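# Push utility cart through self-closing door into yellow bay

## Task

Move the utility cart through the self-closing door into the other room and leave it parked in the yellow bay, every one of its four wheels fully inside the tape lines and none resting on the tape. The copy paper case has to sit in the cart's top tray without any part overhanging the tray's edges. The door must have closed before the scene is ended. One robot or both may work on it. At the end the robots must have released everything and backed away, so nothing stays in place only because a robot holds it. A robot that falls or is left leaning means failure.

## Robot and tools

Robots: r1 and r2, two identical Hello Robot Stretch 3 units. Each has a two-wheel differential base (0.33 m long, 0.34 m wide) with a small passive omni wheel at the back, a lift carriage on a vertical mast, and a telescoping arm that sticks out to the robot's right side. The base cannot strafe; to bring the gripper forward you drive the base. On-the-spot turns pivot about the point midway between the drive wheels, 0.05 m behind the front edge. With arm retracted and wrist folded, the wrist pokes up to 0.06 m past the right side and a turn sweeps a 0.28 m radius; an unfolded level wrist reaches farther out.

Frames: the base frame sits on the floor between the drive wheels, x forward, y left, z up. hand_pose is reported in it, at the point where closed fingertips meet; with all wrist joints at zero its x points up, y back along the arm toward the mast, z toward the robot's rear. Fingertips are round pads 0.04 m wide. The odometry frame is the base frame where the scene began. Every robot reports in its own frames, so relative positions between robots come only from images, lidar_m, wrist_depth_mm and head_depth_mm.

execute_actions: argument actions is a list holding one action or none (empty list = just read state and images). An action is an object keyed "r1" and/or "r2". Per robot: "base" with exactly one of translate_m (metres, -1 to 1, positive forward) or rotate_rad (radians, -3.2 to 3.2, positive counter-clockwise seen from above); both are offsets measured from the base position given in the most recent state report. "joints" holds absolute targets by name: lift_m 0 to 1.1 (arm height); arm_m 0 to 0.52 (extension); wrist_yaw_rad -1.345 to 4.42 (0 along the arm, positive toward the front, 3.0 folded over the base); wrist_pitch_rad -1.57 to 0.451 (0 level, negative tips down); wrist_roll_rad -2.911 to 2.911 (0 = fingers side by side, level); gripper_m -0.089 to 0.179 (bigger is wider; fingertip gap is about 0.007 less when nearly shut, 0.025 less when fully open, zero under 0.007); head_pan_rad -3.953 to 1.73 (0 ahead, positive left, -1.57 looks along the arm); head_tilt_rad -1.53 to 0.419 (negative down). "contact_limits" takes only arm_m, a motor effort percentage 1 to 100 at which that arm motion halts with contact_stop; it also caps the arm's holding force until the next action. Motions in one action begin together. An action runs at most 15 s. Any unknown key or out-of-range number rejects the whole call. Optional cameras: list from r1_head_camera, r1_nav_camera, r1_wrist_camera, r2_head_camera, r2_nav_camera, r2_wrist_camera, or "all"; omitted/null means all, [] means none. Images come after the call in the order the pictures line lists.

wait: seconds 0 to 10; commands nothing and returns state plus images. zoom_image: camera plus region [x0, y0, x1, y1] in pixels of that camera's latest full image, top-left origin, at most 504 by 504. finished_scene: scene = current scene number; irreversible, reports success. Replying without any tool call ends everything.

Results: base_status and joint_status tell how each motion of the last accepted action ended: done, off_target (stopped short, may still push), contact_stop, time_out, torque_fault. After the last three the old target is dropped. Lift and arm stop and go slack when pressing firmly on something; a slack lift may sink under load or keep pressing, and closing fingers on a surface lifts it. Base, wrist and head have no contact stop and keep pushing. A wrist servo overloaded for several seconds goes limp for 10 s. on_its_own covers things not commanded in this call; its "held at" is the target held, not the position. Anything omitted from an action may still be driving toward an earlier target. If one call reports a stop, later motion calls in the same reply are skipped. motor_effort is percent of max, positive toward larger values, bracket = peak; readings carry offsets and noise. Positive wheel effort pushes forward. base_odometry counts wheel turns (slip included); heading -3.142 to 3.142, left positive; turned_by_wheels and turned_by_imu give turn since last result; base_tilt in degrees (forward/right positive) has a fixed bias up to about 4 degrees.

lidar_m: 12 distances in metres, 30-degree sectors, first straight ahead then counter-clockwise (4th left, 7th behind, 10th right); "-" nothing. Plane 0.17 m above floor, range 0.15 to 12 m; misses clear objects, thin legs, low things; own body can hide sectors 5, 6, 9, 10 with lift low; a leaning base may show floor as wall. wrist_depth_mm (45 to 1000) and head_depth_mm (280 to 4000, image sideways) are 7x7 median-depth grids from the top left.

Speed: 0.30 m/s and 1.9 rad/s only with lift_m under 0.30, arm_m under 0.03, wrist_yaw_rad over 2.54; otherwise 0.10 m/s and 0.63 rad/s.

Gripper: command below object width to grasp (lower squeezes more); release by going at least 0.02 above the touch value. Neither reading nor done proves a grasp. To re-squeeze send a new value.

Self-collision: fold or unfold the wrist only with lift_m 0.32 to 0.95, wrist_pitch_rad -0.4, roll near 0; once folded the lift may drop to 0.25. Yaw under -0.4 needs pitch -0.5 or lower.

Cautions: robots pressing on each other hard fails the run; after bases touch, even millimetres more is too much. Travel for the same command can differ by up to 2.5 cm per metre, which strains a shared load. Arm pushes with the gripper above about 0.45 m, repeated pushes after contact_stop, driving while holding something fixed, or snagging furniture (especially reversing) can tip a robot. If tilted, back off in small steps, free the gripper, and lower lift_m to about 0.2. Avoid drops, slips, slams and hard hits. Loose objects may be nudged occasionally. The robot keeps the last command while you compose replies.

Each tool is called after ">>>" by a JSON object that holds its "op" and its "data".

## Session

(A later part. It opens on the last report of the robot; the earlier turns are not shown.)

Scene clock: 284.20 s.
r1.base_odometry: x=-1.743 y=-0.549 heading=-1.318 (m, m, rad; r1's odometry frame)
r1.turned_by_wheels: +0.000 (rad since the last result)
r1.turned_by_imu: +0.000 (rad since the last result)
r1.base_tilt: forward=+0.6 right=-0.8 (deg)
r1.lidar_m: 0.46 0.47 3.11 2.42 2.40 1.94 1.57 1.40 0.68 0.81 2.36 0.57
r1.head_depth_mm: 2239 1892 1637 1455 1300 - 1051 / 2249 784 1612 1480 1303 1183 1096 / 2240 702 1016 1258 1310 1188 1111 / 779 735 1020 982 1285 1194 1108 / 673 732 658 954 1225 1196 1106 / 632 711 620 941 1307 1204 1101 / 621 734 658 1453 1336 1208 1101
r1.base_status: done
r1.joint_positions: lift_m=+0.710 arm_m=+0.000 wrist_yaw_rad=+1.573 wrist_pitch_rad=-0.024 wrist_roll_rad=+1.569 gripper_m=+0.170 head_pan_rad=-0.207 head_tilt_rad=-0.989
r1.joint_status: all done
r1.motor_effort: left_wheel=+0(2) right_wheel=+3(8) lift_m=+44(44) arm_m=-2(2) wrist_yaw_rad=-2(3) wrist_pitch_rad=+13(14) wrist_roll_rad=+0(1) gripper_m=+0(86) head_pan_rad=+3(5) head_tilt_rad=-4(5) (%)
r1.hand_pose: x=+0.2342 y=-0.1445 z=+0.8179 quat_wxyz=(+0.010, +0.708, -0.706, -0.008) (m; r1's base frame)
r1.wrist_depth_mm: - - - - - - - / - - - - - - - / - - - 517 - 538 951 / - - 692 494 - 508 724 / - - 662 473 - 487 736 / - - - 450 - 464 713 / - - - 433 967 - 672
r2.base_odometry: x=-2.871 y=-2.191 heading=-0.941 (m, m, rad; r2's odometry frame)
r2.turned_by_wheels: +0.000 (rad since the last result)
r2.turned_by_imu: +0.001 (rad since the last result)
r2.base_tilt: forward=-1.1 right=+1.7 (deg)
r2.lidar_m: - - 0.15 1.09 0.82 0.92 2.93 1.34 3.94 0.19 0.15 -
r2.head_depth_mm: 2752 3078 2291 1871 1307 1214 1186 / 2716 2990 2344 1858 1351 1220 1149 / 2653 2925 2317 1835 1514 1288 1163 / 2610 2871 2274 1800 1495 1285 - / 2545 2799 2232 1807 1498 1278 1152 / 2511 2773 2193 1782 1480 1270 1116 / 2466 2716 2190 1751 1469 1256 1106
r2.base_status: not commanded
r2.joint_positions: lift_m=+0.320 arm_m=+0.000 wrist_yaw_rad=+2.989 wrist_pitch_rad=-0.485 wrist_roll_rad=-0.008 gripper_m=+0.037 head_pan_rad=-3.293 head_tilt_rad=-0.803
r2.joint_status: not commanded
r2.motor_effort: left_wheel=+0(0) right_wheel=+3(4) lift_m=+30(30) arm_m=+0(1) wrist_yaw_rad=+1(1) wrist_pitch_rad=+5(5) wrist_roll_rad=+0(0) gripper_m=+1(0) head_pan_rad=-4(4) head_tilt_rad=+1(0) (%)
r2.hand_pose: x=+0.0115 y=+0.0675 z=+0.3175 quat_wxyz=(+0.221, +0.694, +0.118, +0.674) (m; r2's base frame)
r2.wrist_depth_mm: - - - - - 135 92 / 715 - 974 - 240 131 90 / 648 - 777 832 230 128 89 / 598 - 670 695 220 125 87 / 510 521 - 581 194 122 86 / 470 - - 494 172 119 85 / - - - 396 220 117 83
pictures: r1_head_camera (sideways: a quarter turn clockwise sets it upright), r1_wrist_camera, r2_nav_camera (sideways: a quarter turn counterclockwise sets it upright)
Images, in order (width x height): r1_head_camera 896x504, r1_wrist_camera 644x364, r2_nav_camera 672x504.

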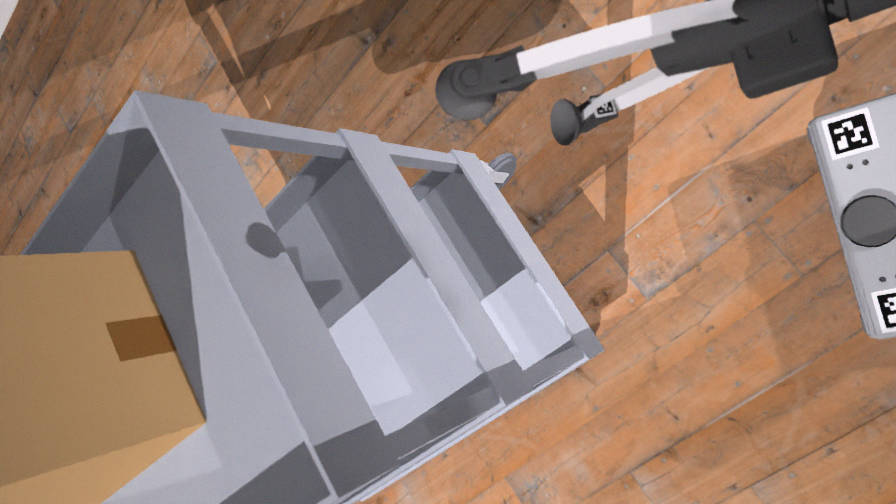

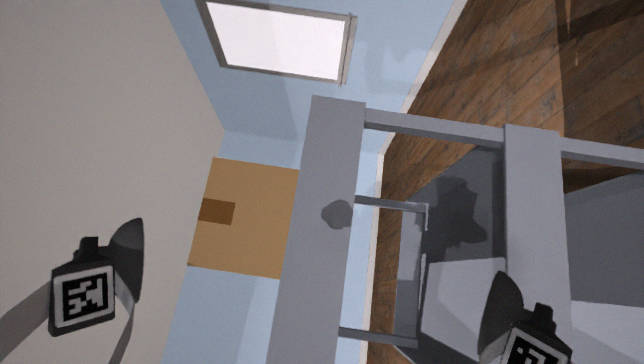

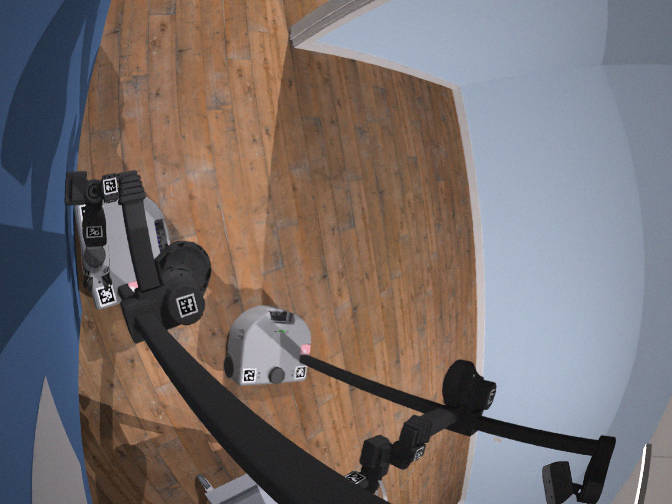

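>>> {"op": "execute_actions", "data": {"actions": [{"r1":{"base":{"translate_m":0.33},"joints":{"wrist_yaw_rad":1.85}}}], "cameras": []}}

>>> {"op": "execute_actions", "data": {"actions": [{"r1":{"joints":{"gripper_m":0.0}}}], "cameras": ["r1_head_camera"]}}

>>> {"op": "execute_actions", "data": {"actions": [{"r1":{"base":{"translate_m":-0.6}}}], "cameras": ["r1_nav_camera","r2_nav_camera"]}}

Scene clock: 295.23 s.
r1.base_odometry: x=-1.660 y=-0.868 heading=-1.318 (m, m, rad; r1's odometry frame)
r1.turned_by_wheels: +0.000 (rad since the last result)
r1.turned_by_imu: -0.001 (rad since the last result)
r1.base_tilt: forward=+0.7 right=-0.7 (deg)
r1.lidar_m: 0.15 0.15 0.17 2.57 2.54 2.32 1.90 1.25 0.86 2.26 0.38 0.19
r1.head_depth_mm: 2240 1898 591 561 1268 1194 - / 2259 1910 608 554 813 1156 1074 / 398 472 598 566 508 1141 1116 / 380 433 536 560 501 779 1102 / 372 399 486 554 503 666 1083 / 375 373 445 548 507 464 1099 / 378 352 613 569 509 459 1106
r1.base_status: done
r1.joint_positions: lift_m=+0.710 arm_m=+0.000 wrist_yaw_rad=+1.847 wrist_pitch_rad=-0.024 wrist_roll_rad=+1.569 gripper_m=+0.170 head_pan_rad=-0.207 head_tilt_rad=-0.989
r1.joint_status: all done
r1.motor_effort: left_wheel=+0(1) right_wheel=+3(7) lift_m=+45(45) arm_m=-2(2) wrist_yaw_rad=+3(4) wrist_pitch_rad=+13(13) wrist_roll_rad=+0(1) gripper_m=+1(0) head_pan_rad=+5(4) head_tilt_rad=-6(5) (%)
r1.hand_pose: x=+0.2245 y=-0.0755 z=+0.8179 quat_wxyz=(+0.011, +0.798, -0.603, -0.006) (m; r1's base frame)
r1.wrist_depth_mm: - - - 135 135 - - / - 334 329 134 135 - 401 / - 332 332 135 134 626 425 / - 335 135 134 134 631 412 / - 337 134 134 134 595 400 / - - 135 134 134 587 389 / - - 134 134 134 - 376
r2.base_odometry: x=-2.871 y=-2.191 heading=-0.941 (m, m, rad; r2's odometry frame)
r2.turned_by_wheels: +0.000 (rad since the last result)
r2.turned_by_imu: +0.001 (rad since the last result)
r2.base_tilt: forward=-1.1 right=+1.7 (deg)
r2.lidar_m: - - 0.15 1.09 1.14 3.05 2.92 1.34 3.93 0.19 0.15 -
r2.head_depth_mm: 2733 3038 2362 1860 1540 1314 1188 / 2699 2980 2346 1826 1526 1302 1154 / 2661 2943 2287 1812 1523 1292 1165 / 2592 2874 2268 1807 1492 1283 - / 2572 2834 2249 1791 1493 1272 1154 / 2534 2760 2215 1773 1482 1263 1116 / 2458 2739 2200 1764 1470 1253 1096
r2.base_status: not commanded
r2.joint_positions: lift_m=+0.320 arm_m=+0.000 wrist_yaw_rad=+2.989 wrist_pitch_rad=-0.485 wrist_roll_rad=-0.008 gripper_m=+0.037 head_pan_rad=-3.293 head_tilt_rad=-0.803
r2.joint_status: not commanded
r2.motor_effort: left_wheel=+0(0) right_wheel=+3(3) lift_m=+30(30) arm_m=+0(0) wrist_yaw_rad=+1(1) wrist_pitch_rad=+5(5) wrist_roll_rad=+0(0) gripper_m=+0(0) head_pan_rad=-4(5) head_tilt_rad=+1(1) (%)
r2.hand_pose: x=+0.0115 y=+0.0675 z=+0.3175 quat_wxyz=(+0.221, +0.694, +0.118, +0.674) (m; r2's base frame)
r2.wrist_depth_mm: 673 - - - - 134 92 / 688 - 967 - 241 131 90 / 688 - 784 825 230 128 89 / 585 - 661 686 220 125 87 / 518 520 - 576 194 122 86 / 470 - - 498 171 119 85 / - - - 396 219 117 83
pictures: none
No camera images: the call's "cameras" was empty. Leave "cameras" out to get every camera's image.

Scene clock: 297.43 s.
r1.base_odometry: x=-1.660 y=-0.868 heading=-1.318 (m, m, rad; r1's odometry frame)
r1.turned_by_wheels: +0.000 (rad since the last result)
r1.turned_by_imu: -0.001 (rad since the last result)
r1.base_tilt: forward=+0.7 right=-0.7 (deg)
r1.lidar_m: 0.15 0.15 0.17 2.57 2.54 2.33 1.91 1.24 0.86 2.25 0.38 0.19
r1.head_depth_mm: 2226 1893 592 562 1264 1194 - / 2240 1908 606 555 814 1163 1065 / 397 471 597 559 504 1144 1113 / 381 433 535 560 503 776 1106 / 372 399 486 554 504 663 1089 / 375 372 446 550 506 464 1096 / 379 353 612 568 507 455 1105
r1.base_status: not commanded
r1.joint_positions: lift_m=+0.710 arm_m=+0.000 wrist_yaw_rad=+1.847 wrist_pitch_rad=-0.031 wrist_roll_rad=+1.572 gripper_m=+0.002 head_pan_rad=-0.207 head_tilt_rad=-0.989
r1.joint_status: all done
r1.motor_effort: left_wheel=+0(0) right_wheel=+2(2) lift_m=+44(45) arm_m=-2(2) wrist_yaw_rad=+2(2) wrist_pitch_rad=+17(23) wrist_roll_rad=-1(1) gripper_m=-43(97) head_pan_rad=+3(4) head_tilt_rad=-5(5) (%)
r1.hand_pose: x=+0.2243 y=-0.0754 z=+0.8161 quat_wxyz=(+0.012, +0.798, -0.603, -0.010) (m; r1's base frame)
r1.wrist_depth_mm: - - - 135 135 - - / - 332 329 135 135 - 394 / - 333 135 135 135 629 419 / - 335 134 135 135 618 408 / - 336 134 135 134 591 393 / - - 134 134 134 563 384 / - - 134 134 134 507 375
r2.base_odometry: x=-2.871 y=-2.191 heading=-0.941 (m, m, rad; r2's odometry frame)
r2.turned_by_wheels: +0.000 (rad since the last result)
r2.turned_by_imu: +0.000 (rad since the last result)
r2.base_tilt: forward=-1.2 right=+1.7 (deg)
r2.lidar_m: - - 0.15 1.09 1.14 3.05 2.92 1.35 3.93 0.19 0.15 -
r2.head_depth_mm: 2762 3044 2360 1853 1543 1304 1179 / 2725 3013 2358 1833 1530 1300 1153 / 2657 2963 2319 1815 1508 1294 1169 / 2595 2896 2291 1803 1509 1277 - / 2544 2803 2242 1800 1492 1272 1152 / 2527 2782 2211 1794 1485 1272 1117 / 2460 2741 2200 1768 1478 1258 1103
r2.base_status: not commanded
r2.joint_positions: lift_m=+0.320 arm_m=+0.000 wrist_yaw_rad=+2.989 wrist_pitch_rad=-0.485 wrist_roll_rad=-0.008 gripper_m=+0.037 head_pan_rad=-3.293 head_tilt_rad=-0.803
r2.joint_status: not commanded
r2.motor_effort: left_wheel=+0(0) right_wheel=+3(3) lift_m=+30(31) arm_m=+0(1) wrist_yaw_rad=+1(0) wrist_pitch_rad=+5(5) wrist_roll_rad=+0(0) gripper_m=+0(0) head_pan_rad=-4(4) head_tilt_rad=+1(1) (%)
r2.hand_pose: x=+0.0115 y=+0.0675 z=+0.3175 quat_wxyz=(+0.221, +0.694, +0.118, +0.674) (m; r2's base frame)
r2.wrist_depth_mm: 670 - - - - 134 92 / 681 - 983 - 241 131 90 / 697 - 776 823 230 127 89 / 585 - 653 689 220 125 87 / 511 527 - 583 194 122 86 / 469 - - 501 171 119 84 / - - - 395 220 117 83
pictures: r1_head_camera (sideways: a quarter turn clockwise sets it upright)
Images, in order (width x height): r1_head_camera 896x504.

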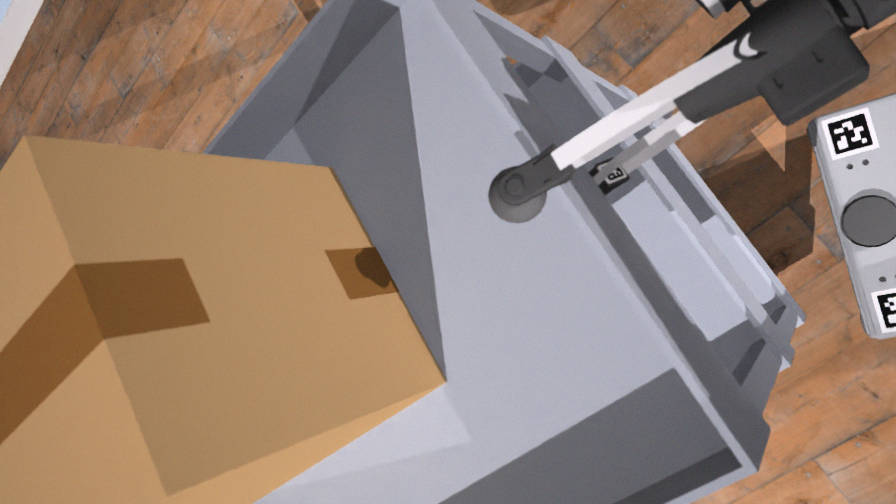

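Scene clock: 304.53 s.
r1.base_odometry: x=-1.810 y=-0.287 heading=-1.318 (m, m, rad; r1's odometry frame)
r1.turned_by_wheels: +0.000 (rad since the last result)
r1.turned_by_imu: -0.004 (rad since the last result)
r1.base_tilt: forward=+0.7 right=-0.7 (deg)
r1.lidar_m: 0.21 0.23 2.97 2.32 2.29 1.62 1.30 4.15 0.90 0.62 0.26 0.21
r1.head_depth_mm: 375 430 559 551 517 1148 - / 373 427 535 555 513 1140 - / 376 425 530 558 513 1066 1115 / 378 422 526 560 516 1055 1105 / 393 693 627 563 519 985 1103 / 781 744 644 567 513 1176 1094 / 2329 1849 630 543 490 1212 1103
r1.base_status: done
r1.joint_positions: lift_m=+0.710 arm_m=+0.000 wrist_yaw_rad=+1.860 wrist_pitch_rad=-0.035 wrist_roll_rad=+1.561 gripper_m=+0.039 head_pan_rad=-0.207 head_tilt_rad=-0.989
r1.joint_status: not commanded
r1.on_its_own: gripper_m is held at +0.037, not at your +0.000, by its stall guard, which is still easing
r1.motor_effort: left_wheel=+1(8) right_wheel=-5(22) lift_m=+44(44) arm_m=-1(3) wrist_yaw_rad=-8(33) wrist_pitch_rad=+19(19) wrist_roll_rad=+3(4) gripper_m=-27(43) head_pan_rad=+3(3) head_tilt_rad=-5(6) (%)
r1.hand_pose: x=+0.2233 y=-0.0723 z=+0.8151 quat_wxyz=(+0.017, +0.802, -0.598, -0.006) (m; r1's base frame)
r1.wrist_depth_mm: - 272 84 82 81 80 444 / - 294 91 89 87 87 433 / - 324 99 96 94 530 420 / - - 109 105 103 570 406 / - - 120 117 114 554 393 / - - 133 130 128 494 381 / - - 154 147 144 432 371
r2.base_odometry: x=-2.871 y=-2.191 heading=-0.941 (m, m, rad; r2's odometry frame)
r2.turned_by_wheels: +0.000 (rad since the last result)
r2.turned_by_imu: +0.001 (rad since the last result)
r2.base_tilt: forward=-1.0 right=+1.7 (deg)
r2.lidar_m: - - 0.15 0.67 0.55 0.73 2.93 1.34 3.93 0.19 0.15 -
r2.head_depth_mm: 736 2925 2356 1715 1458 1095 1074 / 2675 793 657 1700 1455 1283 1141 / 2663 810 2257 1828 1320 1243 1171 / 2587 2862 2285 1795 1380 1254 - / 2547 2824 2242 1785 1498 1274 1148 / 2517 2749 2226 1771 1469 1265 1117 / 2473 2693 2174 1758 1466 1253 1102
r2.base_status: not commanded
r2.joint_positions: lift_m=+0.320 arm_m=+0.000 wrist_yaw_rad=+2.989 wrist_pitch_rad=-0.485 wrist_roll_rad=-0.008 gripper_m=+0.037 head_pan_rad=-3.293 head_tilt_rad=-0.803
r2.joint_status: not commanded
r2.motor_effort: left_wheel=+0(0) right_wheel=+3(3) lift_m=+30(30) arm_m=+0(0) wrist_yaw_rad=+1(1) wrist_pitch_rad=+5(5) wrist_roll_rad=+0(0) gripper_m=+0(0) head_pan_rad=-4(3) head_tilt_rad=+1(1) (%)
r2.hand_pose: x=+0.0115 y=+0.0675 z=+0.3175 quat_wxyz=(+0.221, +0.694, +0.118, +0.674) (m; r2's base frame)
r2.wrist_depth_mm: 707 - 843 - - 135 92 / 468 - 960 - 240 131 90 / 585 - 777 837 230 128 89 / 596 - 661 694 221 125 87 / 512 519 - 574 193 122 86 / 469 - - 500 171 119 84 / - - - 397 219 116 83
pictures: r1_nav_camera (sideways: a quarter turn counterclockwise sets it upright), r2_nav_camera (sideways: a quarter turn counterclockwise sets it upright)
Images, in order (width x height): r1_nav_camera 672x504, r2_nav_camera 672x504.

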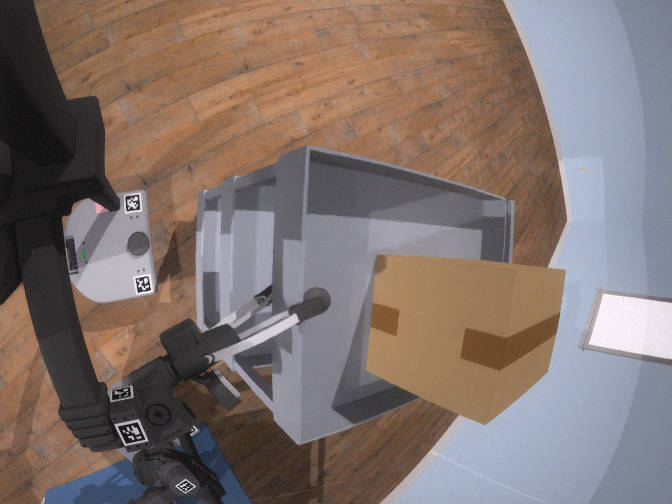

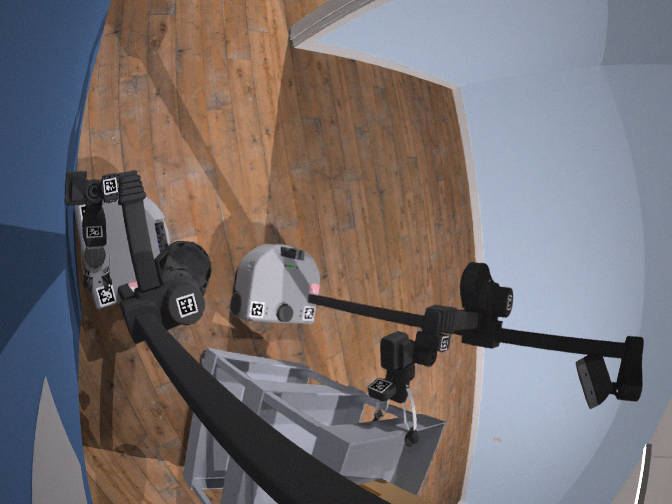

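>>> {"op": "execute_actions", "data": {"actions": [{"r1":{"base":{"translate_m":-0.4},"joints":{"gripper_m":0.01}}}], "cameras": []}}

>>> {"op": "execute_actions", "data": {"actions": [{"r1":{"base":{"rotate_rad":0.5},"joints":{"wrist_yaw_rad":1.7,"head_pan_rad":-3.14,"head_tilt_rad":-0.6}}}], "cameras": []}}

>>> {"op": "execute_actions", "data": {"actions": [{"r1":{"base":{"translate_m":-0.5},"joints":{"gripper_m":0.0}}}], "cameras": ["r1_head_camera","r2_nav_camera"]}}

Scene clock: 316.57 s.
r1.base_odometry: x=-1.910 y=+0.100 heading=-1.318 (m, m, rad; r1's odometry frame)
r1.turned_by_wheels: +0.000 (rad since the last result)
r1.turned_by_imu: -0.005 (rad since the last result)
r1.base_tilt: forward=+0.7 right=-0.7 (deg)
r1.lidar_m: 0.22 0.29 2.75 2.14 2.13 1.15 0.91 3.77 1.00 0.88 0.23 0.22
r1.head_depth_mm: 368 409 501 551 501 767 - / 374 422 521 556 512 1046 1069 / 385 437 541 565 503 1063 1113 / 792 734 637 560 526 1087 1103 / 2295 706 637 562 748 1169 1108 / 2326 1948 611 555 681 1203 1105 / 2352 1970 1699 1475 1330 1211 1101
r1.base_status: done
r1.joint_positions: lift_m=+0.710 arm_m=+0.000 wrist_yaw_rad=+1.827 wrist_pitch_rad=-0.031 wrist_roll_rad=+1.564 gripper_m=+0.034 head_pan_rad=-0.207 head_tilt_rad=-0.989
r1.joint_status: gripper_m off_target (ended at +0.034, target +0.010)
r1.on_its_own: gripper_m is held at +0.032, not at your +0.010, by its stall guard, which is still easing; wrist_yaw_rad is at rest, and its effort (+18) is outside its rest range (-12 to +12)
r1.motor_effort: left_wheel=-2(3) right_wheel=+0(21) lift_m=+45(45) arm_m=-1(2) wrist_yaw_rad=+18(18) wrist_pitch_rad=+17(19) wrist_roll_rad=+2(3) gripper_m=-30(97) head_pan_rad=+4(3) head_tilt_rad=-5(5) (%)
r1.hand_pose: x=+0.2256 y=-0.0803 z=+0.8160 quat_wxyz=(+0.015, +0.792, -0.611, -0.007) (m; r1's base frame)
r1.wrist_depth_mm: - 59 56 55 53 51 50 / - 69 63 61 59 57 57 / - - 73 70 67 65 386 / - - 85 81 78 76 405 / - - 103 98 93 468 398 / - - 128 121 113 - 384 / - - 190 161 152 - 359
r2.base_odometry: x=-2.871 y=-2.191 heading=-0.941 (m, m, rad; r2's odometry frame)
r2.turned_by_wheels: +0.000 (rad since the last result)
r2.turned_by_imu: +0.002 (rad since the last result)
r2.base_tilt: forward=-1.1 right=+1.7 (deg)
r2.lidar_m: - - 0.15 0.36 0.33 0.33 0.40 1.35 3.90 0.19 0.15 -
r2.head_depth_mm: 2727 3058 420 464 524 775 749 / 2726 2987 478 519 551 807 945 / 2659 2927 817 695 587 832 1030 / 2630 2879 2281 689 917 1086 - / 2448 975 773 673 941 1218 1148 / 2424 846 715 1774 1327 1267 1118 / 2445 848 2032 1748 1434 1254 1099
r2.base_status: not commanded
r2.joint_positions: lift_m=+0.320 arm_m=+0.000 wrist_yaw_rad=+2.989 wrist_pitch_rad=-0.485 wrist_roll_rad=-0.008 gripper_m=+0.037 head_pan_rad=-3.293 head_tilt_rad=-0.803
r2.joint_status: not commanded
r2.motor_effort: left_wheel=+0(0) right_wheel=+3(2) lift_m=+30(30) arm_m=+0(0) wrist_yaw_rad=+1(1) wrist_pitch_rad=+5(5) wrist_roll_rad=+0(0) gripper_m=+0(0) head_pan_rad=-5(5) head_tilt_rad=+1(1) (%)
r2.hand_pose: x=+0.0115 y=+0.0675 z=+0.3175 quat_wxyz=(+0.221, +0.694, +0.118, +0.674) (m; r2's base frame)
r2.wrist_depth_mm: 614 - - - - 135 92 / 553 - 930 - 242 131 90 / 459 - 728 835 231 128 89 / 350 - 641 685 220 125 87 / 490 524 - 584 194 122 86 / 469 - - 499 171 119 85 / - - - 396 219 117 83
pictures: none
No camera images: the call's "cameras" was empty. Leave "cameras" out to get every camera's image.

Scene clock: 318.57 s.
r1.base_odometry: x=-1.910 y=+0.100 heading=-0.819 (m, m, rad; r1's odometry frame)
r1.turned_by_wheels: +0.499 (rad since the last result)
r1.turned_by_imu: +0.471 (rad since the last result)
r1.base_tilt: forward=+0.6 right=-0.7 (deg)
r1.lidar_m: 0.31 2.88 2.16 2.11 1.20 0.90 3.77 1.04 0.88 0.25 0.23 0.24
r1.head_depth_mm: 3085 831 917 1034 1212 1364 - / 3187 3549 2779 2076 1569 1406 - / 3230 3520 2804 2099 1670 1424 - / 3228 3555 2875 2111 1676 1392 1192 / 3244 3579 2895 2120 1698 1401 1193 / 3234 3547 2924 2158 1707 1416 1209 / 3213 3586 2973 2187 1723 1413 1214
r1.base_status: rotate_rad off_target (by the wheels' count: +0.4990 of +0.5000)
r1.joint_positions: lift_m=+0.710 arm_m=+0.000 wrist_yaw_rad=+1.597 wrist_pitch_rad=-0.030 wrist_roll_rad=+1.568 gripper_m=+0.044 head_pan_rad=-3.133 head_tilt_rad=-0.605
r1.joint_status: wrist_yaw_rad off_target (ended at +1.597, target +1.700); the others done
r1.on_its_own: gripper_m is held at +0.043, not at your +0.010, by its stall guard, which is still easing; right_wheel is at rest, and its effort (+31) is outside its rest range (-18 to +18); wrist_yaw_rad is at rest, and its effort (+83) is outside its rest range (-12 to +12)
r1.motor_effort: left_wheel=-8(12) right_wheel=+31(42) lift_m=+43(44) arm_m=+1(2) wrist_yaw_rad=+83(81) wrist_pitch_rad=+16(17) wrist_roll_rad=+1(5) gripper_m=-25(31) head_pan_rad=-3(37) head_tilt_rad=+4(29) (%)
r1.hand_pose: x=+0.2339 y=-0.1382 z=+0.8163 quat_wxyz=(+0.012, +0.716, -0.698, -0.010) (m; r1's base frame)
r1.wrist_depth_mm: - - - - - - - / - - - - - - - / - - - - - - - / - 50 47 - - - - / - 77 62 55 51 49 - / - - 114 97 80 69 360 / - - - - - 320 330
r2.base_odometry: x=-2.871 y=-2.191 heading=-0.941 (m, m, rad; r2's odometry frame)
r2.turned_by_wheels: +0.000 (rad since the last result)
r2.turned_by_imu: +0.000 (rad since the last result)
r2.base_tilt: forward=-1.1 right=+1.9 (deg)
r2.lidar_m: - - 0.15 0.41 0.38 0.38 0.48 1.35 3.92 0.19 0.15 -
r2.head_depth_mm: 2739 3037 475 534 549 822 740 / 2686 2981 852 613 589 838 1019 / 2627 2938 816 695 932 1028 1053 / 2589 2854 761 680 945 1182 - / 2569 2815 758 1737 1300 1277 1152 / 2407 835 694 1742 1301 1265 1118 / 2444 792 2135 1761 1435 1252 1100
r2.base_status: not commanded
r2.joint_positions: lift_m=+0.320 arm_m=+0.000 wrist_yaw_rad=+2.989 wrist_pitch_rad=-0.485 wrist_roll_rad=-0.008 gripper_m=+0.037 head_pan_rad=-3.293 head_tilt_rad=-0.803
r2.joint_status: not commanded
r2.motor_effort: left_wheel=+0(0) right_wheel=+3(3) lift_m=+30(30) arm_m=+0(0) wrist_yaw_rad=+0(1) wrist_pitch_rad=+5(5) wrist_roll_rad=+0(0) gripper_m=+0(0) head_pan_rad=-4(4) head_tilt_rad=+1(1) (%)
r2.hand_pose: x=+0.0115 y=+0.0675 z=+0.3175 quat_wxyz=(+0.221, +0.694, +0.118, +0.674) (m; r2's base frame)
r2.wrist_depth_mm: 638 - - - - 135 92 / 553 - 950 - 240 131 90 / 382 - 751 840 230 128 89 / 399 - 648 682 221 125 87 / 514 521 - 575 193 122 86 / 469 - - 505 172 119 85 / - - - 392 221 117 83
pictures: none
No camera images: the call's "cameras" was empty. Leave "cameras" out to get every camera's image.

Scene clock: 324.57 s.
r1.base_odometry: x=-2.252 y=+0.466 heading=-0.819 (m, m, rad; r1's odometry frame)
r1.turned_by_wheels: +0.000 (rad since the last result)
r1.turned_by_imu: -0.003 (rad since the last result)
r1.base_tilt: forward=+0.7 right=-0.7 (deg)
r1.lidar_m: 0.24 2.91 2.18 1.31 0.52 0.46 3.29 3.45 0.77 0.77 0.26 0.24
r1.head_depth_mm: 2778 3072 2750 2061 1639 1406 - / 2780 3109 2790 2075 1650 1430 - / 2770 3086 2819 2101 1674 1416 - / 2795 3082 2878 2125 1692 1395 1192 / 2766 3103 2906 2123 1698 1400 1201 / 2807 3139 2964 2167 1721 1412 1203 / 2821 3133 2982 2196 1726 1425 1217
r1.base_status: done
r1.joint_positions: lift_m=+0.710 arm_m=+0.000 wrist_yaw_rad=+1.650 wrist_pitch_rad=-0.028 wrist_roll_rad=+1.575 gripper_m=+0.029 head_pan_rad=-3.133 head_tilt_rad=-0.605
r1.joint_status: gripper_m off_target (ended at +0.029, target +0.000)
r1.on_its_own: wrist_yaw_rad is held at +1.634, not at your +1.700, by its stall guard, which is not easing now; gripper_m is held at +0.027, not at your +0.000, by its stall guard, which is still easing; wrist_yaw_rad is at rest, and its effort (-13) is outside its rest range (-12 to +12)
r1.motor_effort: left_wheel=+2(12) right_wheel=-7(27) lift_m=+43(43) arm_m=-1(2) wrist_yaw_rad=-13(82) wrist_pitch_rad=+15(16) wrist_roll_rad=-2(2) gripper_m=-32(97) head_pan_rad=-3(3) head_tilt_rad=+3(4) (%)
r1.hand_pose: x=+0.2333 y=-0.1247 z=+0.8169 quat_wxyz=(+0.009, +0.735, -0.678, -0.011) (m; r1's base frame)
r1.wrist_depth_mm: - 264 76 74 73 71 421 / - 292 83 81 79 78 431 / - 328 91 89 87 88 421 / - - 102 99 96 544 407 / - - 115 111 107 538 396 / - - 130 126 123 480 386 / - - 156 147 143 - 364
r2.base_odometry: x=-2.871 y=-2.191 heading=-0.941 (m, m, rad; r2's odometry frame)
r2.turned_by_wheels: +0.000 (rad since the last result)
r2.turned_by_imu: +0.001 (rad since the last result)
r2.base_tilt: forward=-1.1 right=+1.8 (deg)
r2.lidar_m: - - 0.15 4.94 4.23 0.30 0.30 0.37 3.92 0.19 0.15 -
r2.head_depth_mm: 2792 3019 2140 681 542 1258 1192 / 2720 2915 794 698 581 661 1146 / 2643 512 394 446 522 799 1048 / 2585 501 401 466 536 810 - / 2554 494 411 489 553 823 1041 / 2530 486 417 513 584 848 1092 / 2476 478 434 539 600 985 1096
r2.base_status: not commanded
r2.joint_positions: lift_m=+0.320 arm_m=+0.000 wrist_yaw_rad=+2.989 wrist_pitch_rad=-0.485 wrist_roll_rad=-0.008 gripper_m=+0.037 head_pan_rad=-3.293 head_tilt_rad=-0.803
r2.joint_status: not commanded
r2.motor_effort: left_wheel=+0(0) right_wheel=+3(4) lift_m=+30(30) arm_m=+0(0) wrist_yaw_rad=+1(0) wrist_pitch_rad=+5(4) wrist_roll_rad=+0(0) gripper_m=+0(0) head_pan_rad=-4(4) head_tilt_rad=+1(1) (%)
r2.hand_pose: x=+0.0115 y=+0.0675 z=+0.3175 quat_wxyz=(+0.221, +0.694, +0.118, +0.674) (m; r2's base frame)
r2.wrist_depth_mm: - - - - - 134 92 / 836 - 969 - 241 131 90 / 693 - 770 830 230 128 89 / 597 - 670 683 220 125 87 / 503 520 - 588 194 122 86 / 398 - - 501 171 119 85 / - - - 394 219 117 83
pictures: r1_head_camera (sideways: a quarter turn clockwise sets it upright), r2_nav_camera (sideways: a quarter turn counterclockwise sets it upright)
Images, in order (width x height): r1_head_camera 896x504, r2_nav_camera 672x504.

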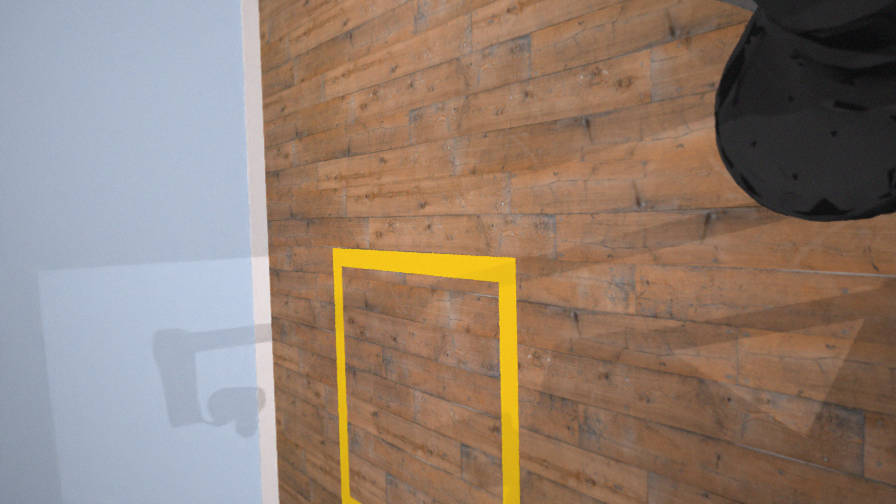

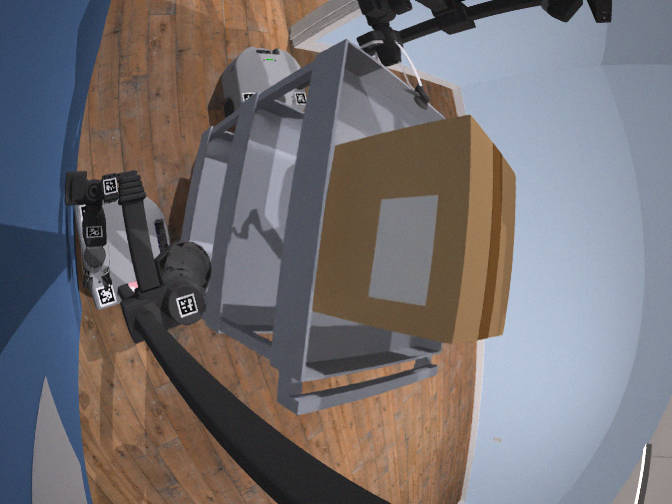

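>>> {"op": "execute_actions", "data": {"actions": [{"r1":{"base":{"translate_m":-0.7},"joints":{"gripper_m":0.01}}}], "cameras": ["r2_nav_camera"]}}

>>> {"op": "execute_actions", "data": {"actions": [{"r1":{"base":{"rotate_rad":0.22},"joints":{"wrist_yaw_rad":1.5,"head_pan_rad":-0.4,"head_tilt_rad":-1.1}}}], "cameras": []}}

>>> {"op": "execute_actions", "data": {"actions": [{"r1":{"base":{"translate_m":-0.6},"joints":{"gripper_m":0.0}}}], "cameras": ["r1_nav_camera"]}}

Scene clock: 340.43 s.
r1.base_odometry: x=-2.730 y=+0.977 heading=-0.819 (m, m, rad; r1's odometry frame)
r1.turned_by_wheels: +0.000 (rad since the last result)
r1.turned_by_imu: -0.006 (rad since the last result)
r1.base_tilt: forward=+0.6 right=-0.8 (deg)
r1.lidar_m: 0.15 0.39 0.35 0.89 2.26 2.68 2.61 2.73 2.66 0.75 0.36 0.18
r1.head_depth_mm: 2196 2457 2620 2058 1644 1395 - / 2182 2455 2655 2080 1656 1427 - / 2209 2450 2671 2094 1677 1420 - / 2212 2460 2668 2130 1685 1395 1193 / 2204 2444 2665 2151 1702 1406 1200 / 2211 2488 2693 2160 1702 1415 1205 / 2214 2497 2711 2191 1734 1427 1212
r1.base_status: done
r1.joint_positions: lift_m=+0.710 arm_m=+0.000 wrist_yaw_rad=+1.653 wrist_pitch_rad=-0.034 wrist_roll_rad=+1.578 gripper_m=+0.046 head_pan_rad=-3.133 head_tilt_rad=-0.605
r1.joint_status: gripper_m off_target (ended at +0.046, target +0.010)
r1.on_its_own: wrist_yaw_rad is held at +1.634, not at your +1.700, by its stall guard, which is not easing now; gripper_m is held at +0.045, not at your +0.010, by its stall guard, which is still easing; wrist_yaw_rad is at rest, and its effort (-15) is outside its rest range (-12 to +12)
r1.motor_effort: left_wheel=+3(3) right_wheel=-8(19) lift_m=+44(43) arm_m=-1(1) wrist_yaw_rad=-15(14) wrist_pitch_rad=+18(18) wrist_roll_rad=-3(4) gripper_m=-23(97) head_pan_rad=-3(4) head_tilt_rad=+4(3) (%)
r1.hand_pose: x=+0.2330 y=-0.1241 z=+0.8154 quat_wxyz=(+0.011, +0.735, -0.677, -0.014) (m; r1's base frame)
r1.wrist_depth_mm: - - - 160 163 - 891 / - - - 155 158 - 924 / - 349 347 151 153 - 397 / - 340 146 146 149 610 408 / - 335 142 141 144 582 391 / - 328 136 137 139 560 385 / - - 133 133 135 512 374
r2.base_odometry: x=-2.871 y=-2.191 heading=-0.941 (m, m, rad; r2's odometry frame)
r2.turned_by_wheels: +0.000 (rad since the last result)
r2.turned_by_imu: +0.003 (rad since the last result)
r2.base_tilt: forward=-1.1 right=+1.7 (deg)
r2.lidar_m: - - 0.15 4.95 4.23 3.04 2.92 0.72 0.77 0.19 0.15 -
r2.head_depth_mm: 2730 3044 2373 1856 1536 1303 1189 / 2677 3002 2298 1841 1519 1304 1156 / 2638 2979 2294 1833 1508 1298 1174 / 2588 2885 2262 1810 1498 1280 - / 2535 2776 2242 1789 1493 1274 1153 / 2539 2759 2214 1793 1478 1259 1110 / 2452 2730 2185 1754 1466 1257 1103
r2.base_status: not commanded
r2.joint_positions: lift_m=+0.320 arm_m=+0.000 wrist_yaw_rad=+2.989 wrist_pitch_rad=-0.485 wrist_roll_rad=-0.008 gripper_m=+0.037 head_pan_rad=-3.293 head_tilt_rad=-0.803
r2.joint_status: not commanded
r2.motor_effort: left_wheel=+0(0) right_wheel=+3(3) lift_m=+31(30) arm_m=+0(1) wrist_yaw_rad=+2(2) wrist_pitch_rad=+5(5) wrist_roll_rad=+0(0) gripper_m=+0(0) head_pan_rad=-4(5) head_tilt_rad=+1(1) (%)
r2.hand_pose: x=+0.0115 y=+0.0675 z=+0.3175 quat_wxyz=(+0.221, +0.694, +0.118, +0.674) (m; r2's base frame)
r2.wrist_depth_mm: - - - - - 135 92 / 836 - 964 - 241 131 90 / 692 - 788 838 229 128 89 / 586 - 671 689 219 125 87 / 509 523 - 571 193 122 86 / 470 - - 501 171 119 84 / - - - 395 221 117 83
pictures: r2_nav_camera (sideways: a quarter turn counterclockwise sets it upright)
Images, in order (width x height): r2_nav_camera 672x504.

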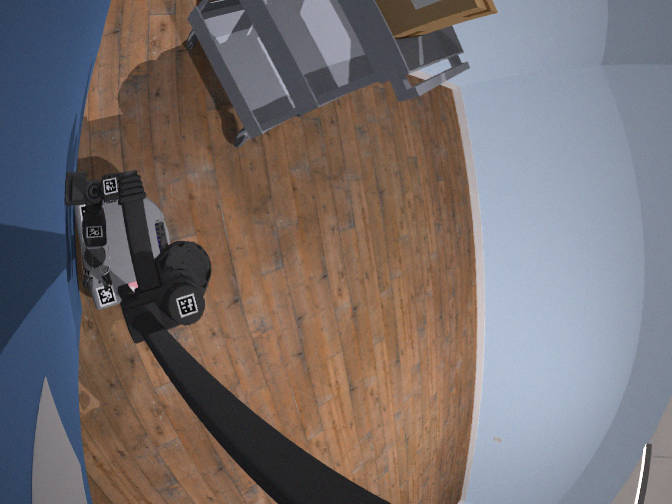

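Scene clock: 342.97 s.
r1.base_odometry: x=-2.730 y=+0.977 heading=-0.599 (m, m, rad; r1's odometry frame)
r1.turned_by_wheels: +0.220 (rad since the last result)
r1.turned_by_imu: +0.213 (rad since the last result)
r1.base_tilt: forward=+0.6 right=-0.7 (deg)
r1.lidar_m: 0.17 0.35 0.37 2.16 2.48 2.61 2.61 2.99 2.59 0.75 0.30 0.19
r1.head_depth_mm: 1493 600 573 839 1279 - 1077 / 503 621 576 657 1233 1153 - / 444 550 580 532 1028 1188 - / 412 504 574 528 795 1167 - / 385 463 565 530 502 1166 1094 / 366 492 588 531 499 1162 1103 / 486 649 591 549 1289 1045 1103
r1.base_status: done
r1.joint_positions: lift_m=+0.710 arm_m=+0.000 wrist_yaw_rad=+1.445 wrist_pitch_rad=-0.034 wrist_roll_rad=+1.580 gripper_m=+0.049 head_pan_rad=-0.407 head_tilt_rad=-1.087
r1.joint_status: wrist_yaw_rad off_target (ended at +1.445, target +1.500); the others done
r1.on_its_own: wrist_yaw_rad is held at +1.443, not at your +1.500, by its stall guard, which is not easing now; gripper_m is held at +0.048, not at your +0.010, by its stall guard, which is not easing now
r1.motor_effort: left_wheel=+0(3) right_wheel=+13(26) lift_m=+43(43) arm_m=-1(1) wrist_yaw_rad=-1(38) wrist_pitch_rad=+19(19) wrist_roll_rad=-3(4) gripper_m=-22(23) head_pan_rad=+3(36) head_tilt_rad=-6(34) (%)
r1.hand_pose: x=+0.2319 y=-0.1770 z=+0.8153 quat_wxyz=(+0.009, +0.661, -0.750, -0.016) (m; r1's base frame)
r1.wrist_depth_mm: - - - 160 163 - 891 / - - - 155 157 - 924 / - 351 348 150 152 - 397 / - 340 146 145 148 608 406 / - 333 140 141 143 583 395 / - 325 135 136 138 566 385 / - - 132 133 134 514 371
r2.base_odometry: x=-2.871 y=-2.191 heading=-0.941 (m, m, rad; r2's odometry frame)
r2.turned_by_wheels: +0.000 (rad since the last result)
r2.turned_by_imu: +0.000 (rad since the last result)
r2.base_tilt: forward=-1.1 right=+1.6 (deg)
r2.lidar_m: - - 0.15 4.95 4.25 3.05 2.92 0.71 0.77 0.19 0.15 -
r2.head_depth_mm: 2773 3036 2345 1864 1538 1315 1187 / 2702 3006 2328 1860 1524 1304 1148 / 2670 2903 2300 1837 1524 1287 1168 / 2618 2915 2285 1816 1511 1283 - / 2578 2856 2237 1794 1485 1271 1152 / 2503 2774 2210 1775 1485 1266 1119 / 2450 2749 2192 1761 1473 1252 1093
r2.base_status: not commanded
r2.joint_positions: lift_m=+0.320 arm_m=+0.000 wrist_yaw_rad=+2.989 wrist_pitch_rad=-0.485 wrist_roll_rad=-0.008 gripper_m=+0.037 head_pan_rad=-3.293 head_tilt_rad=-0.803
r2.joint_status: not commanded
r2.motor_effort: left_wheel=+0(0) right_wheel=+3(3) lift_m=+30(30) arm_m=+0(0) wrist_yaw_rad=+1(1) wrist_pitch_rad=+5(5) wrist_roll_rad=+0(0) gripper_m=+0(0) head_pan_rad=-6(3) head_tilt_rad=+1(1) (%)
r2.hand_pose: x=+0.0115 y=+0.0675 z=+0.3175 quat_wxyz=(+0.221, +0.694, +0.118, +0.674) (m; r2's base frame)
r2.wrist_depth_mm: - - - - - 135 92 / 828 - 993 - 240 131 90 / 694 - 773 837 230 128 89 / 591 - 661 700 221 125 87 / 515 522 - 571 194 122 86 / 466 - - 505 172 119 84 / - - - 396 220 117 83
pictures: none
No camera images: the call's "cameras" was empty. Leave "cameras" out to get every camera's image.

Scene clock: 350.13 s.
r1.base_odometry: x=-3.225 y=+1.315 heading=-0.599 (m, m, rad; r1's odometry frame)
r1.turned_by_wheels: +0.000 (rad since the last result)
r1.turned_by_imu: -0.004 (rad since the last result)
r1.base_tilt: forward=+0.7 right=-0.7 (deg)
r1.lidar_m: 0.18 0.19 1.53 2.30 2.37 2.04 2.03 2.33 2.44 1.60 0.31 0.20
r1.head_depth_mm: 1115 611 572 1324 1274 - 1074 / 1564 614 576 788 1238 1156 - / 451 570 580 519 1107 1187 - / 419 513 579 527 808 1161 - / 393 473 566 530 711 1146 1095 / 368 439 568 532 492 1185 1098 / 356 628 588 534 506 1183 1104
r1.base_status: done
r1.joint_positions: lift_m=+0.710 arm_m=+0.000 wrist_yaw_rad=+1.586 wrist_pitch_rad=-0.032 wrist_roll_rad=+1.570 gripper_m=+0.035 head_pan_rad=-0.407 head_tilt_rad=-1.087
r1.joint_status: gripper_m off_target (ended at +0.035, target +0.000)
r1.on_its_own: wrist_yaw_rad is held at +1.564, not at your +1.500, by its stall guard, which is not easing now; gripper_m is held at +0.034, not at your +0.000, by its stall guard, which is still easing; wrist_yaw_rad is at rest, and its effort (-18) is outside its rest range (-12 to +12)
r1.motor_effort: left_wheel=+3(3) right_wheel=-6(29) lift_m=+44(43) arm_m=+0(1) wrist_yaw_rad=-18(36) wrist_pitch_rad=+18(19) wrist_roll_rad=+0(4) gripper_m=-28(97) head_pan_rad=+4(4) head_tilt_rad=-6(6) (%)
r1.hand_pose: x=+0.2339 y=-0.1410 z=+0.8157 quat_wxyz=(+0.012, +0.712, -0.702, -0.011) (m; r1's base frame)
r1.wrist_depth_mm: - - - 141 141 - - / - 338 338 140 140 - 389 / - 336 337 139 139 592 416 / - 337 138 138 138 610 407 / - 335 137 137 137 583 395 / 846 816 136 136 136 564 385 / 905 913 135 135 135 511 373
r2.base_odometry: x=-2.871 y=-2.191 heading=-0.941 (m, m, rad; r2's odometry frame)
r2.turned_by_wheels: +0.000 (rad since the last result)
r2.turned_by_imu: +0.001 (rad since the last result)
r2.base_tilt: forward=-1.2 right=+1.8 (deg)
r2.lidar_m: - - 0.15 4.94 4.22 3.07 2.93 1.35 1.01 0.19 0.15 -
r2.head_depth_mm: 2754 3070 2376 1859 1539 1324 1186 / 2714 2998 2316 1846 1538 1313 1153 / 2650 2946 2276 1825 1520 1292 1170 / 2622 2904 2271 1810 1504 1283 - / 2579 2844 2244 1801 1495 1270 1152 / 2526 2776 2221 1774 1476 1268 1117 / 2480 2753 2204 1757 1471 1258 1097
r2.base_status: not commanded
r2.joint_positions: lift_m=+0.320 arm_m=+0.000 wrist_yaw_rad=+2.989 wrist_pitch_rad=-0.485 wrist_roll_rad=-0.008 gripper_m=+0.037 head_pan_rad=-3.293 head_tilt_rad=-0.803
r2.joint_status: not commanded
r2.motor_effort: left_wheel=+0(0) right_wheel=+3(3) lift_m=+30(30) arm_m=+0(0) wrist_yaw_rad=+2(1) wrist_pitch_rad=+5(5) wrist_roll_rad=+0(0) gripper_m=+0(0) head_pan_rad=-5(5) head_tilt_rad=+1(1) (%)
r2.hand_pose: x=+0.0115 y=+0.0675 z=+0.3175 quat_wxyz=(+0.221, +0.694, +0.118, +0.674) (m; r2's base frame)
r2.wrist_depth_mm: - - - - - 135 92 / 834 - 991 - 240 131 90 / 699 - 770 825 230 128 89 / 587 - 652 694 219 125 87 / 515 523 - 587 193 122 86 / 472 - - 502 172 119 85 / - - - 395 220 117 83
pictures: r1_nav_camera (sideways: a quarter turn counterclockwise sets it upright)
Images, in order (width x height): r1_nav_camera 672x504.

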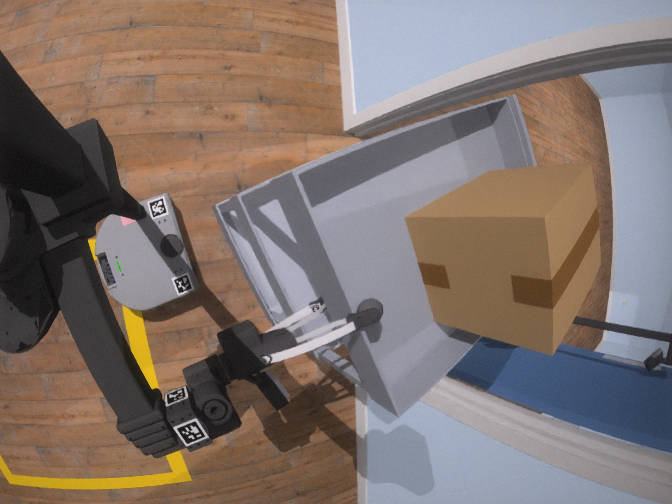

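Through. r2 backs off simultaneously.

>>> {"op": "execute_actions", "data": {"actions": [{"r1":{"base":{"translate_m":-0.7},"joints":{"gripper_m":0.01,"arm_m":0.08}},"r2":{"base":{"translate_m":-0.7}}}], "cameras": []}}

>>> {"op": "execute_actions", "data": {"actions": [{"r1":{"base":{"translate_m":-0.55},"joints":{"gripper_m":0.0}},"r2":{"base":{"translate_m":-0.55}}}], "cameras": ["r1_nav_camera"]}}

Scene clock: 363.73 s.
r1.base_odometry: x=-3.803 y=+1.710 heading=-0.599 (m, m, rad; r1's odometry frame)
r1.turned_by_wheels: +0.000 (rad since the last result)
r1.turned_by_imu: -0.004 (rad since the last result)
r1.base_tilt: forward=+0.7 right=-0.8 (deg)
r1.lidar_m: 0.19 1.67 2.47 2.47 1.58 1.35 1.36 1.55 2.27 2.27 0.28 0.19
r1.head_depth_mm: 500 619 584 855 1249 1159 1077 / 462 585 575 544 1224 1177 - / 431 535 578 527 832 1188 - / 414 517 580 527 760 1178 - / 506 632 585 541 1254 1184 1099 / 700 654 596 1373 1284 1182 1095 / 715 669 1516 1419 1292 1191 1103
r1.base_status: done
r1.joint_positions: lift_m=+0.710 arm_m=+0.080 wrist_yaw_rad=+1.408 wrist_pitch_rad=-0.033 wrist_roll_rad=+1.576 gripper_m=+0.046 head_pan_rad=-0.407 head_tilt_rad=-1.087
r1.joint_status: gripper_m off_target (ended at +0.046, target +0.010); the others done
r1.on_its_own: wrist_yaw_rad is held at +1.407, not at your +1.500, by its stall guard, which is not easing now; gripper_m is held at +0.045, not at your +0.010, by its stall guard, which is still easing
r1.motor_effort: left_wheel=+2(3) right_wheel=-8(28) lift_m=+43(44) arm_m=+0(17) wrist_yaw_rad=-1(51) wrist_pitch_rad=+18(19) wrist_roll_rad=-2(3) gripper_m=-23(97) head_pan_rad=+2(4) head_tilt_rad=-5(6) (%)
r1.hand_pose: x=+0.2306 y=-0.2664 z=+0.8157 quat_wxyz=(+0.009, +0.647, -0.762, -0.014) (m; r1's base frame)
r1.wrist_depth_mm: - - - 161 163 - - / - - - 155 157 - 978 / - 351 349 150 152 - 400 / - 342 147 146 148 611 404 / - 333 141 141 144 585 394 / - 326 136 137 138 560 385 / - - 133 133 134 515 376
r2.base_odometry: x=-3.283 y=-1.626 heading=-0.941 (m, m, rad; r2's odometry frame)
r2.turned_by_wheels: +0.000 (rad since the last result)
r2.turned_by_imu: +0.003 (rad since the last result)
r2.base_tilt: forward=-1.0 right=+1.7 (deg)
r2.lidar_m: 2.52 2.61 3.50 4.92 3.23 2.33 2.23 1.24 0.92 1.59 0.28 0.15
r2.head_depth_mm: 2063 2417 2474 1912 1568 1327 1190 / 2031 2370 2436 1898 1552 1322 1146 / 2011 2300 2388 1868 1538 1322 1178 / 1979 2268 2400 1859 1528 1305 - / 1927 2208 2352 1855 1518 1296 1156 / 1889 2154 2302 1813 1500 1284 1112 / 1865 2113 2269 1809 1494 1261 1110
r2.base_status: done
r2.joint_positions: lift_m=+0.320 arm_m=+0.000 wrist_yaw_rad=+2.994 wrist_pitch_rad=-0.489 wrist_roll_rad=-0.008 gripper_m=+0.037 head_pan_rad=-3.307 head_tilt_rad=-0.778
r2.joint_status: not commanded
r2.motor_effort: left_wheel=+5(13) right_wheel=+2(4) lift_m=+31(30) arm_m=+0(1) wrist_yaw_rad=-1(2) wrist_pitch_rad=+6(6) wrist_roll_rad=+0(0) gripper_m=+0(2) head_pan_rad=+4(17) head_tilt_rad=-9(13) (%)
r2.hand_pose: x=+0.0104 y=+0.0671 z=+0.3167 quat_wxyz=(+0.221, +0.694, +0.121, +0.675) (m; r2's base frame)
r2.wrist_depth_mm: - - - - - - - / 825 - 957 - - - - / 690 - 778 823 890 940 - / 581 - 655 695 722 758 812 / 515 517 - 579 610 639 656 / 468 - - 501 529 540 85 / - - - 446 452 143 82
pictures: none
No camera images: the call's "cameras" was empty. Leave "cameras" out to get every camera's image.

Scene clock: 370.47 s.
r1.base_odometry: x=-4.258 y=+2.020 heading=-0.599 (m, m, rad; r1's odometry frame)
r1.turned_by_wheels: +0.000 (rad since the last result)
r1.turned_by_imu: -0.001 (rad since the last result)
r1.base_tilt: forward=+0.7 right=-0.7 (deg)
r1.lidar_m: 0.26 2.28 2.61 1.70 0.96 0.82 0.82 0.95 1.62 2.13 0.29 0.22
r1.head_depth_mm: 476 602 576 788 1230 1160 1077 / 455 566 575 544 1147 1169 - / 444 547 577 537 1039 1188 - / 555 628 580 527 836 1177 - / 722 651 590 1192 1286 1185 1100 / 729 678 1529 1408 1290 1186 1099 / 1863 1738 1566 1407 1290 1188 1098
r1.base_status: done
r1.joint_positions: lift_m=+0.710 arm_m=+0.080 wrist_yaw_rad=+1.311 wrist_pitch_rad=-0.031 wrist_roll_rad=+1.573 gripper_m=+0.032 head_pan_rad=-0.407 head_tilt_rad=-1.087
r1.joint_status: gripper_m off_target (ended at +0.032, target +0.000)
r1.on_its_own: wrist_yaw_rad is held at +1.309, not at your +1.500, by its stall guard, which is not easing now; gripper_m is held at +0.030, not at your +0.000, by its stall guard, which is still easing
r1.motor_effort: left_wheel=+1(1) right_wheel=-3(24) lift_m=+43(44) arm_m=+0(0) wrist_yaw_rad=-2(25) wrist_pitch_rad=+17(18) wrist_roll_rad=-1(2) gripper_m=-29(97) head_pan_rad=+3(4) head_tilt_rad=-6(5) (%)
r1.hand_pose: x=+0.2255 y=-0.2904 z=+0.8161 quat_wxyz=(+0.009, +0.610, -0.793, -0.013) (m; r1's base frame)
r1.wrist_depth_mm: - - - 152 154 - - / - - 349 149 150 - 389 / - 345 343 146 147 627 412 / - 338 143 142 144 616 406 / - 335 139 140 141 590 395 / - 331 136 137 137 564 384 / - - 134 134 135 508 376
r2.base_odometry: x=-3.607 y=-1.181 heading=-0.941 (m, m, rad; r2's odometry frame)
r2.turned_by_wheels: +0.000 (rad since the last result)
r2.turned_by_imu: +0.002 (rad since the last result)
r2.base_tilt: forward=-1.2 right=+1.8 (deg)
r2.lidar_m: 3.05 3.16 4.24 4.93 2.45 1.76 1.68 1.26 0.90 0.86 0.89 1.20
r2.head_depth_mm: 1565 1814 2141 1880 1549 1328 1184 / 1531 1782 2115 1854 1542 1308 1150 / 1498 1736 2065 1854 1525 1306 1171 / 1470 1706 2013 1831 1517 1286 - / 1451 1670 1975 1808 1492 1282 1158 / 1415 1631 1901 1787 1494 1266 1115 / 1394 1601 1852 1777 1471 1257 1105
r2.base_status: done
r2.joint_positions: lift_m=+0.320 arm_m=+0.000 wrist_yaw_rad=+2.989 wrist_pitch_rad=-0.489 wrist_roll_rad=-0.008 gripper_m=+0.037 head_pan_rad=-3.306 head_tilt_rad=-0.791
r2.joint_status: not commanded
r2.motor_effort: left_wheel=+0(10) right_wheel=-1(11) lift_m=+30(31) arm_m=+0(0) wrist_yaw_rad=+1(5) wrist_pitch_rad=+5(6) wrist_roll_rad=+0(0) gripper_m=+0(0) head_pan_rad=+4(4) head_tilt_rad=-4(8) (%)
r2.hand_pose: x=+0.0114 y=+0.0669 z=+0.3167 quat_wxyz=(+0.223, +0.694, +0.120, +0.674) (m; r2's base frame)
r2.wrist_depth_mm: - - - - - - - / 837 - 974 - - - - / 681 - 771 831 876 946 - / 590 - 655 676 732 764 811 / 509 522 - 577 602 639 658 / 471 - - 500 527 544 573 / - - - 452 455 480 493
pictures: r1_nav_camera (sideways: a quarter turn counterclockwise sets it upright)
Images, in order (width x height): r1_nav_camera 672x504.

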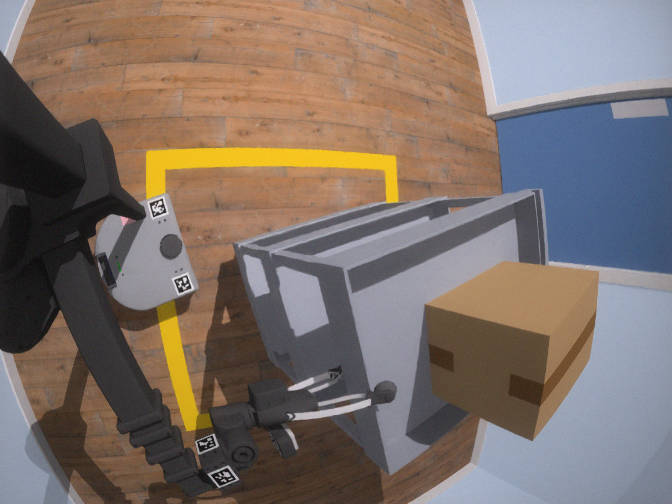

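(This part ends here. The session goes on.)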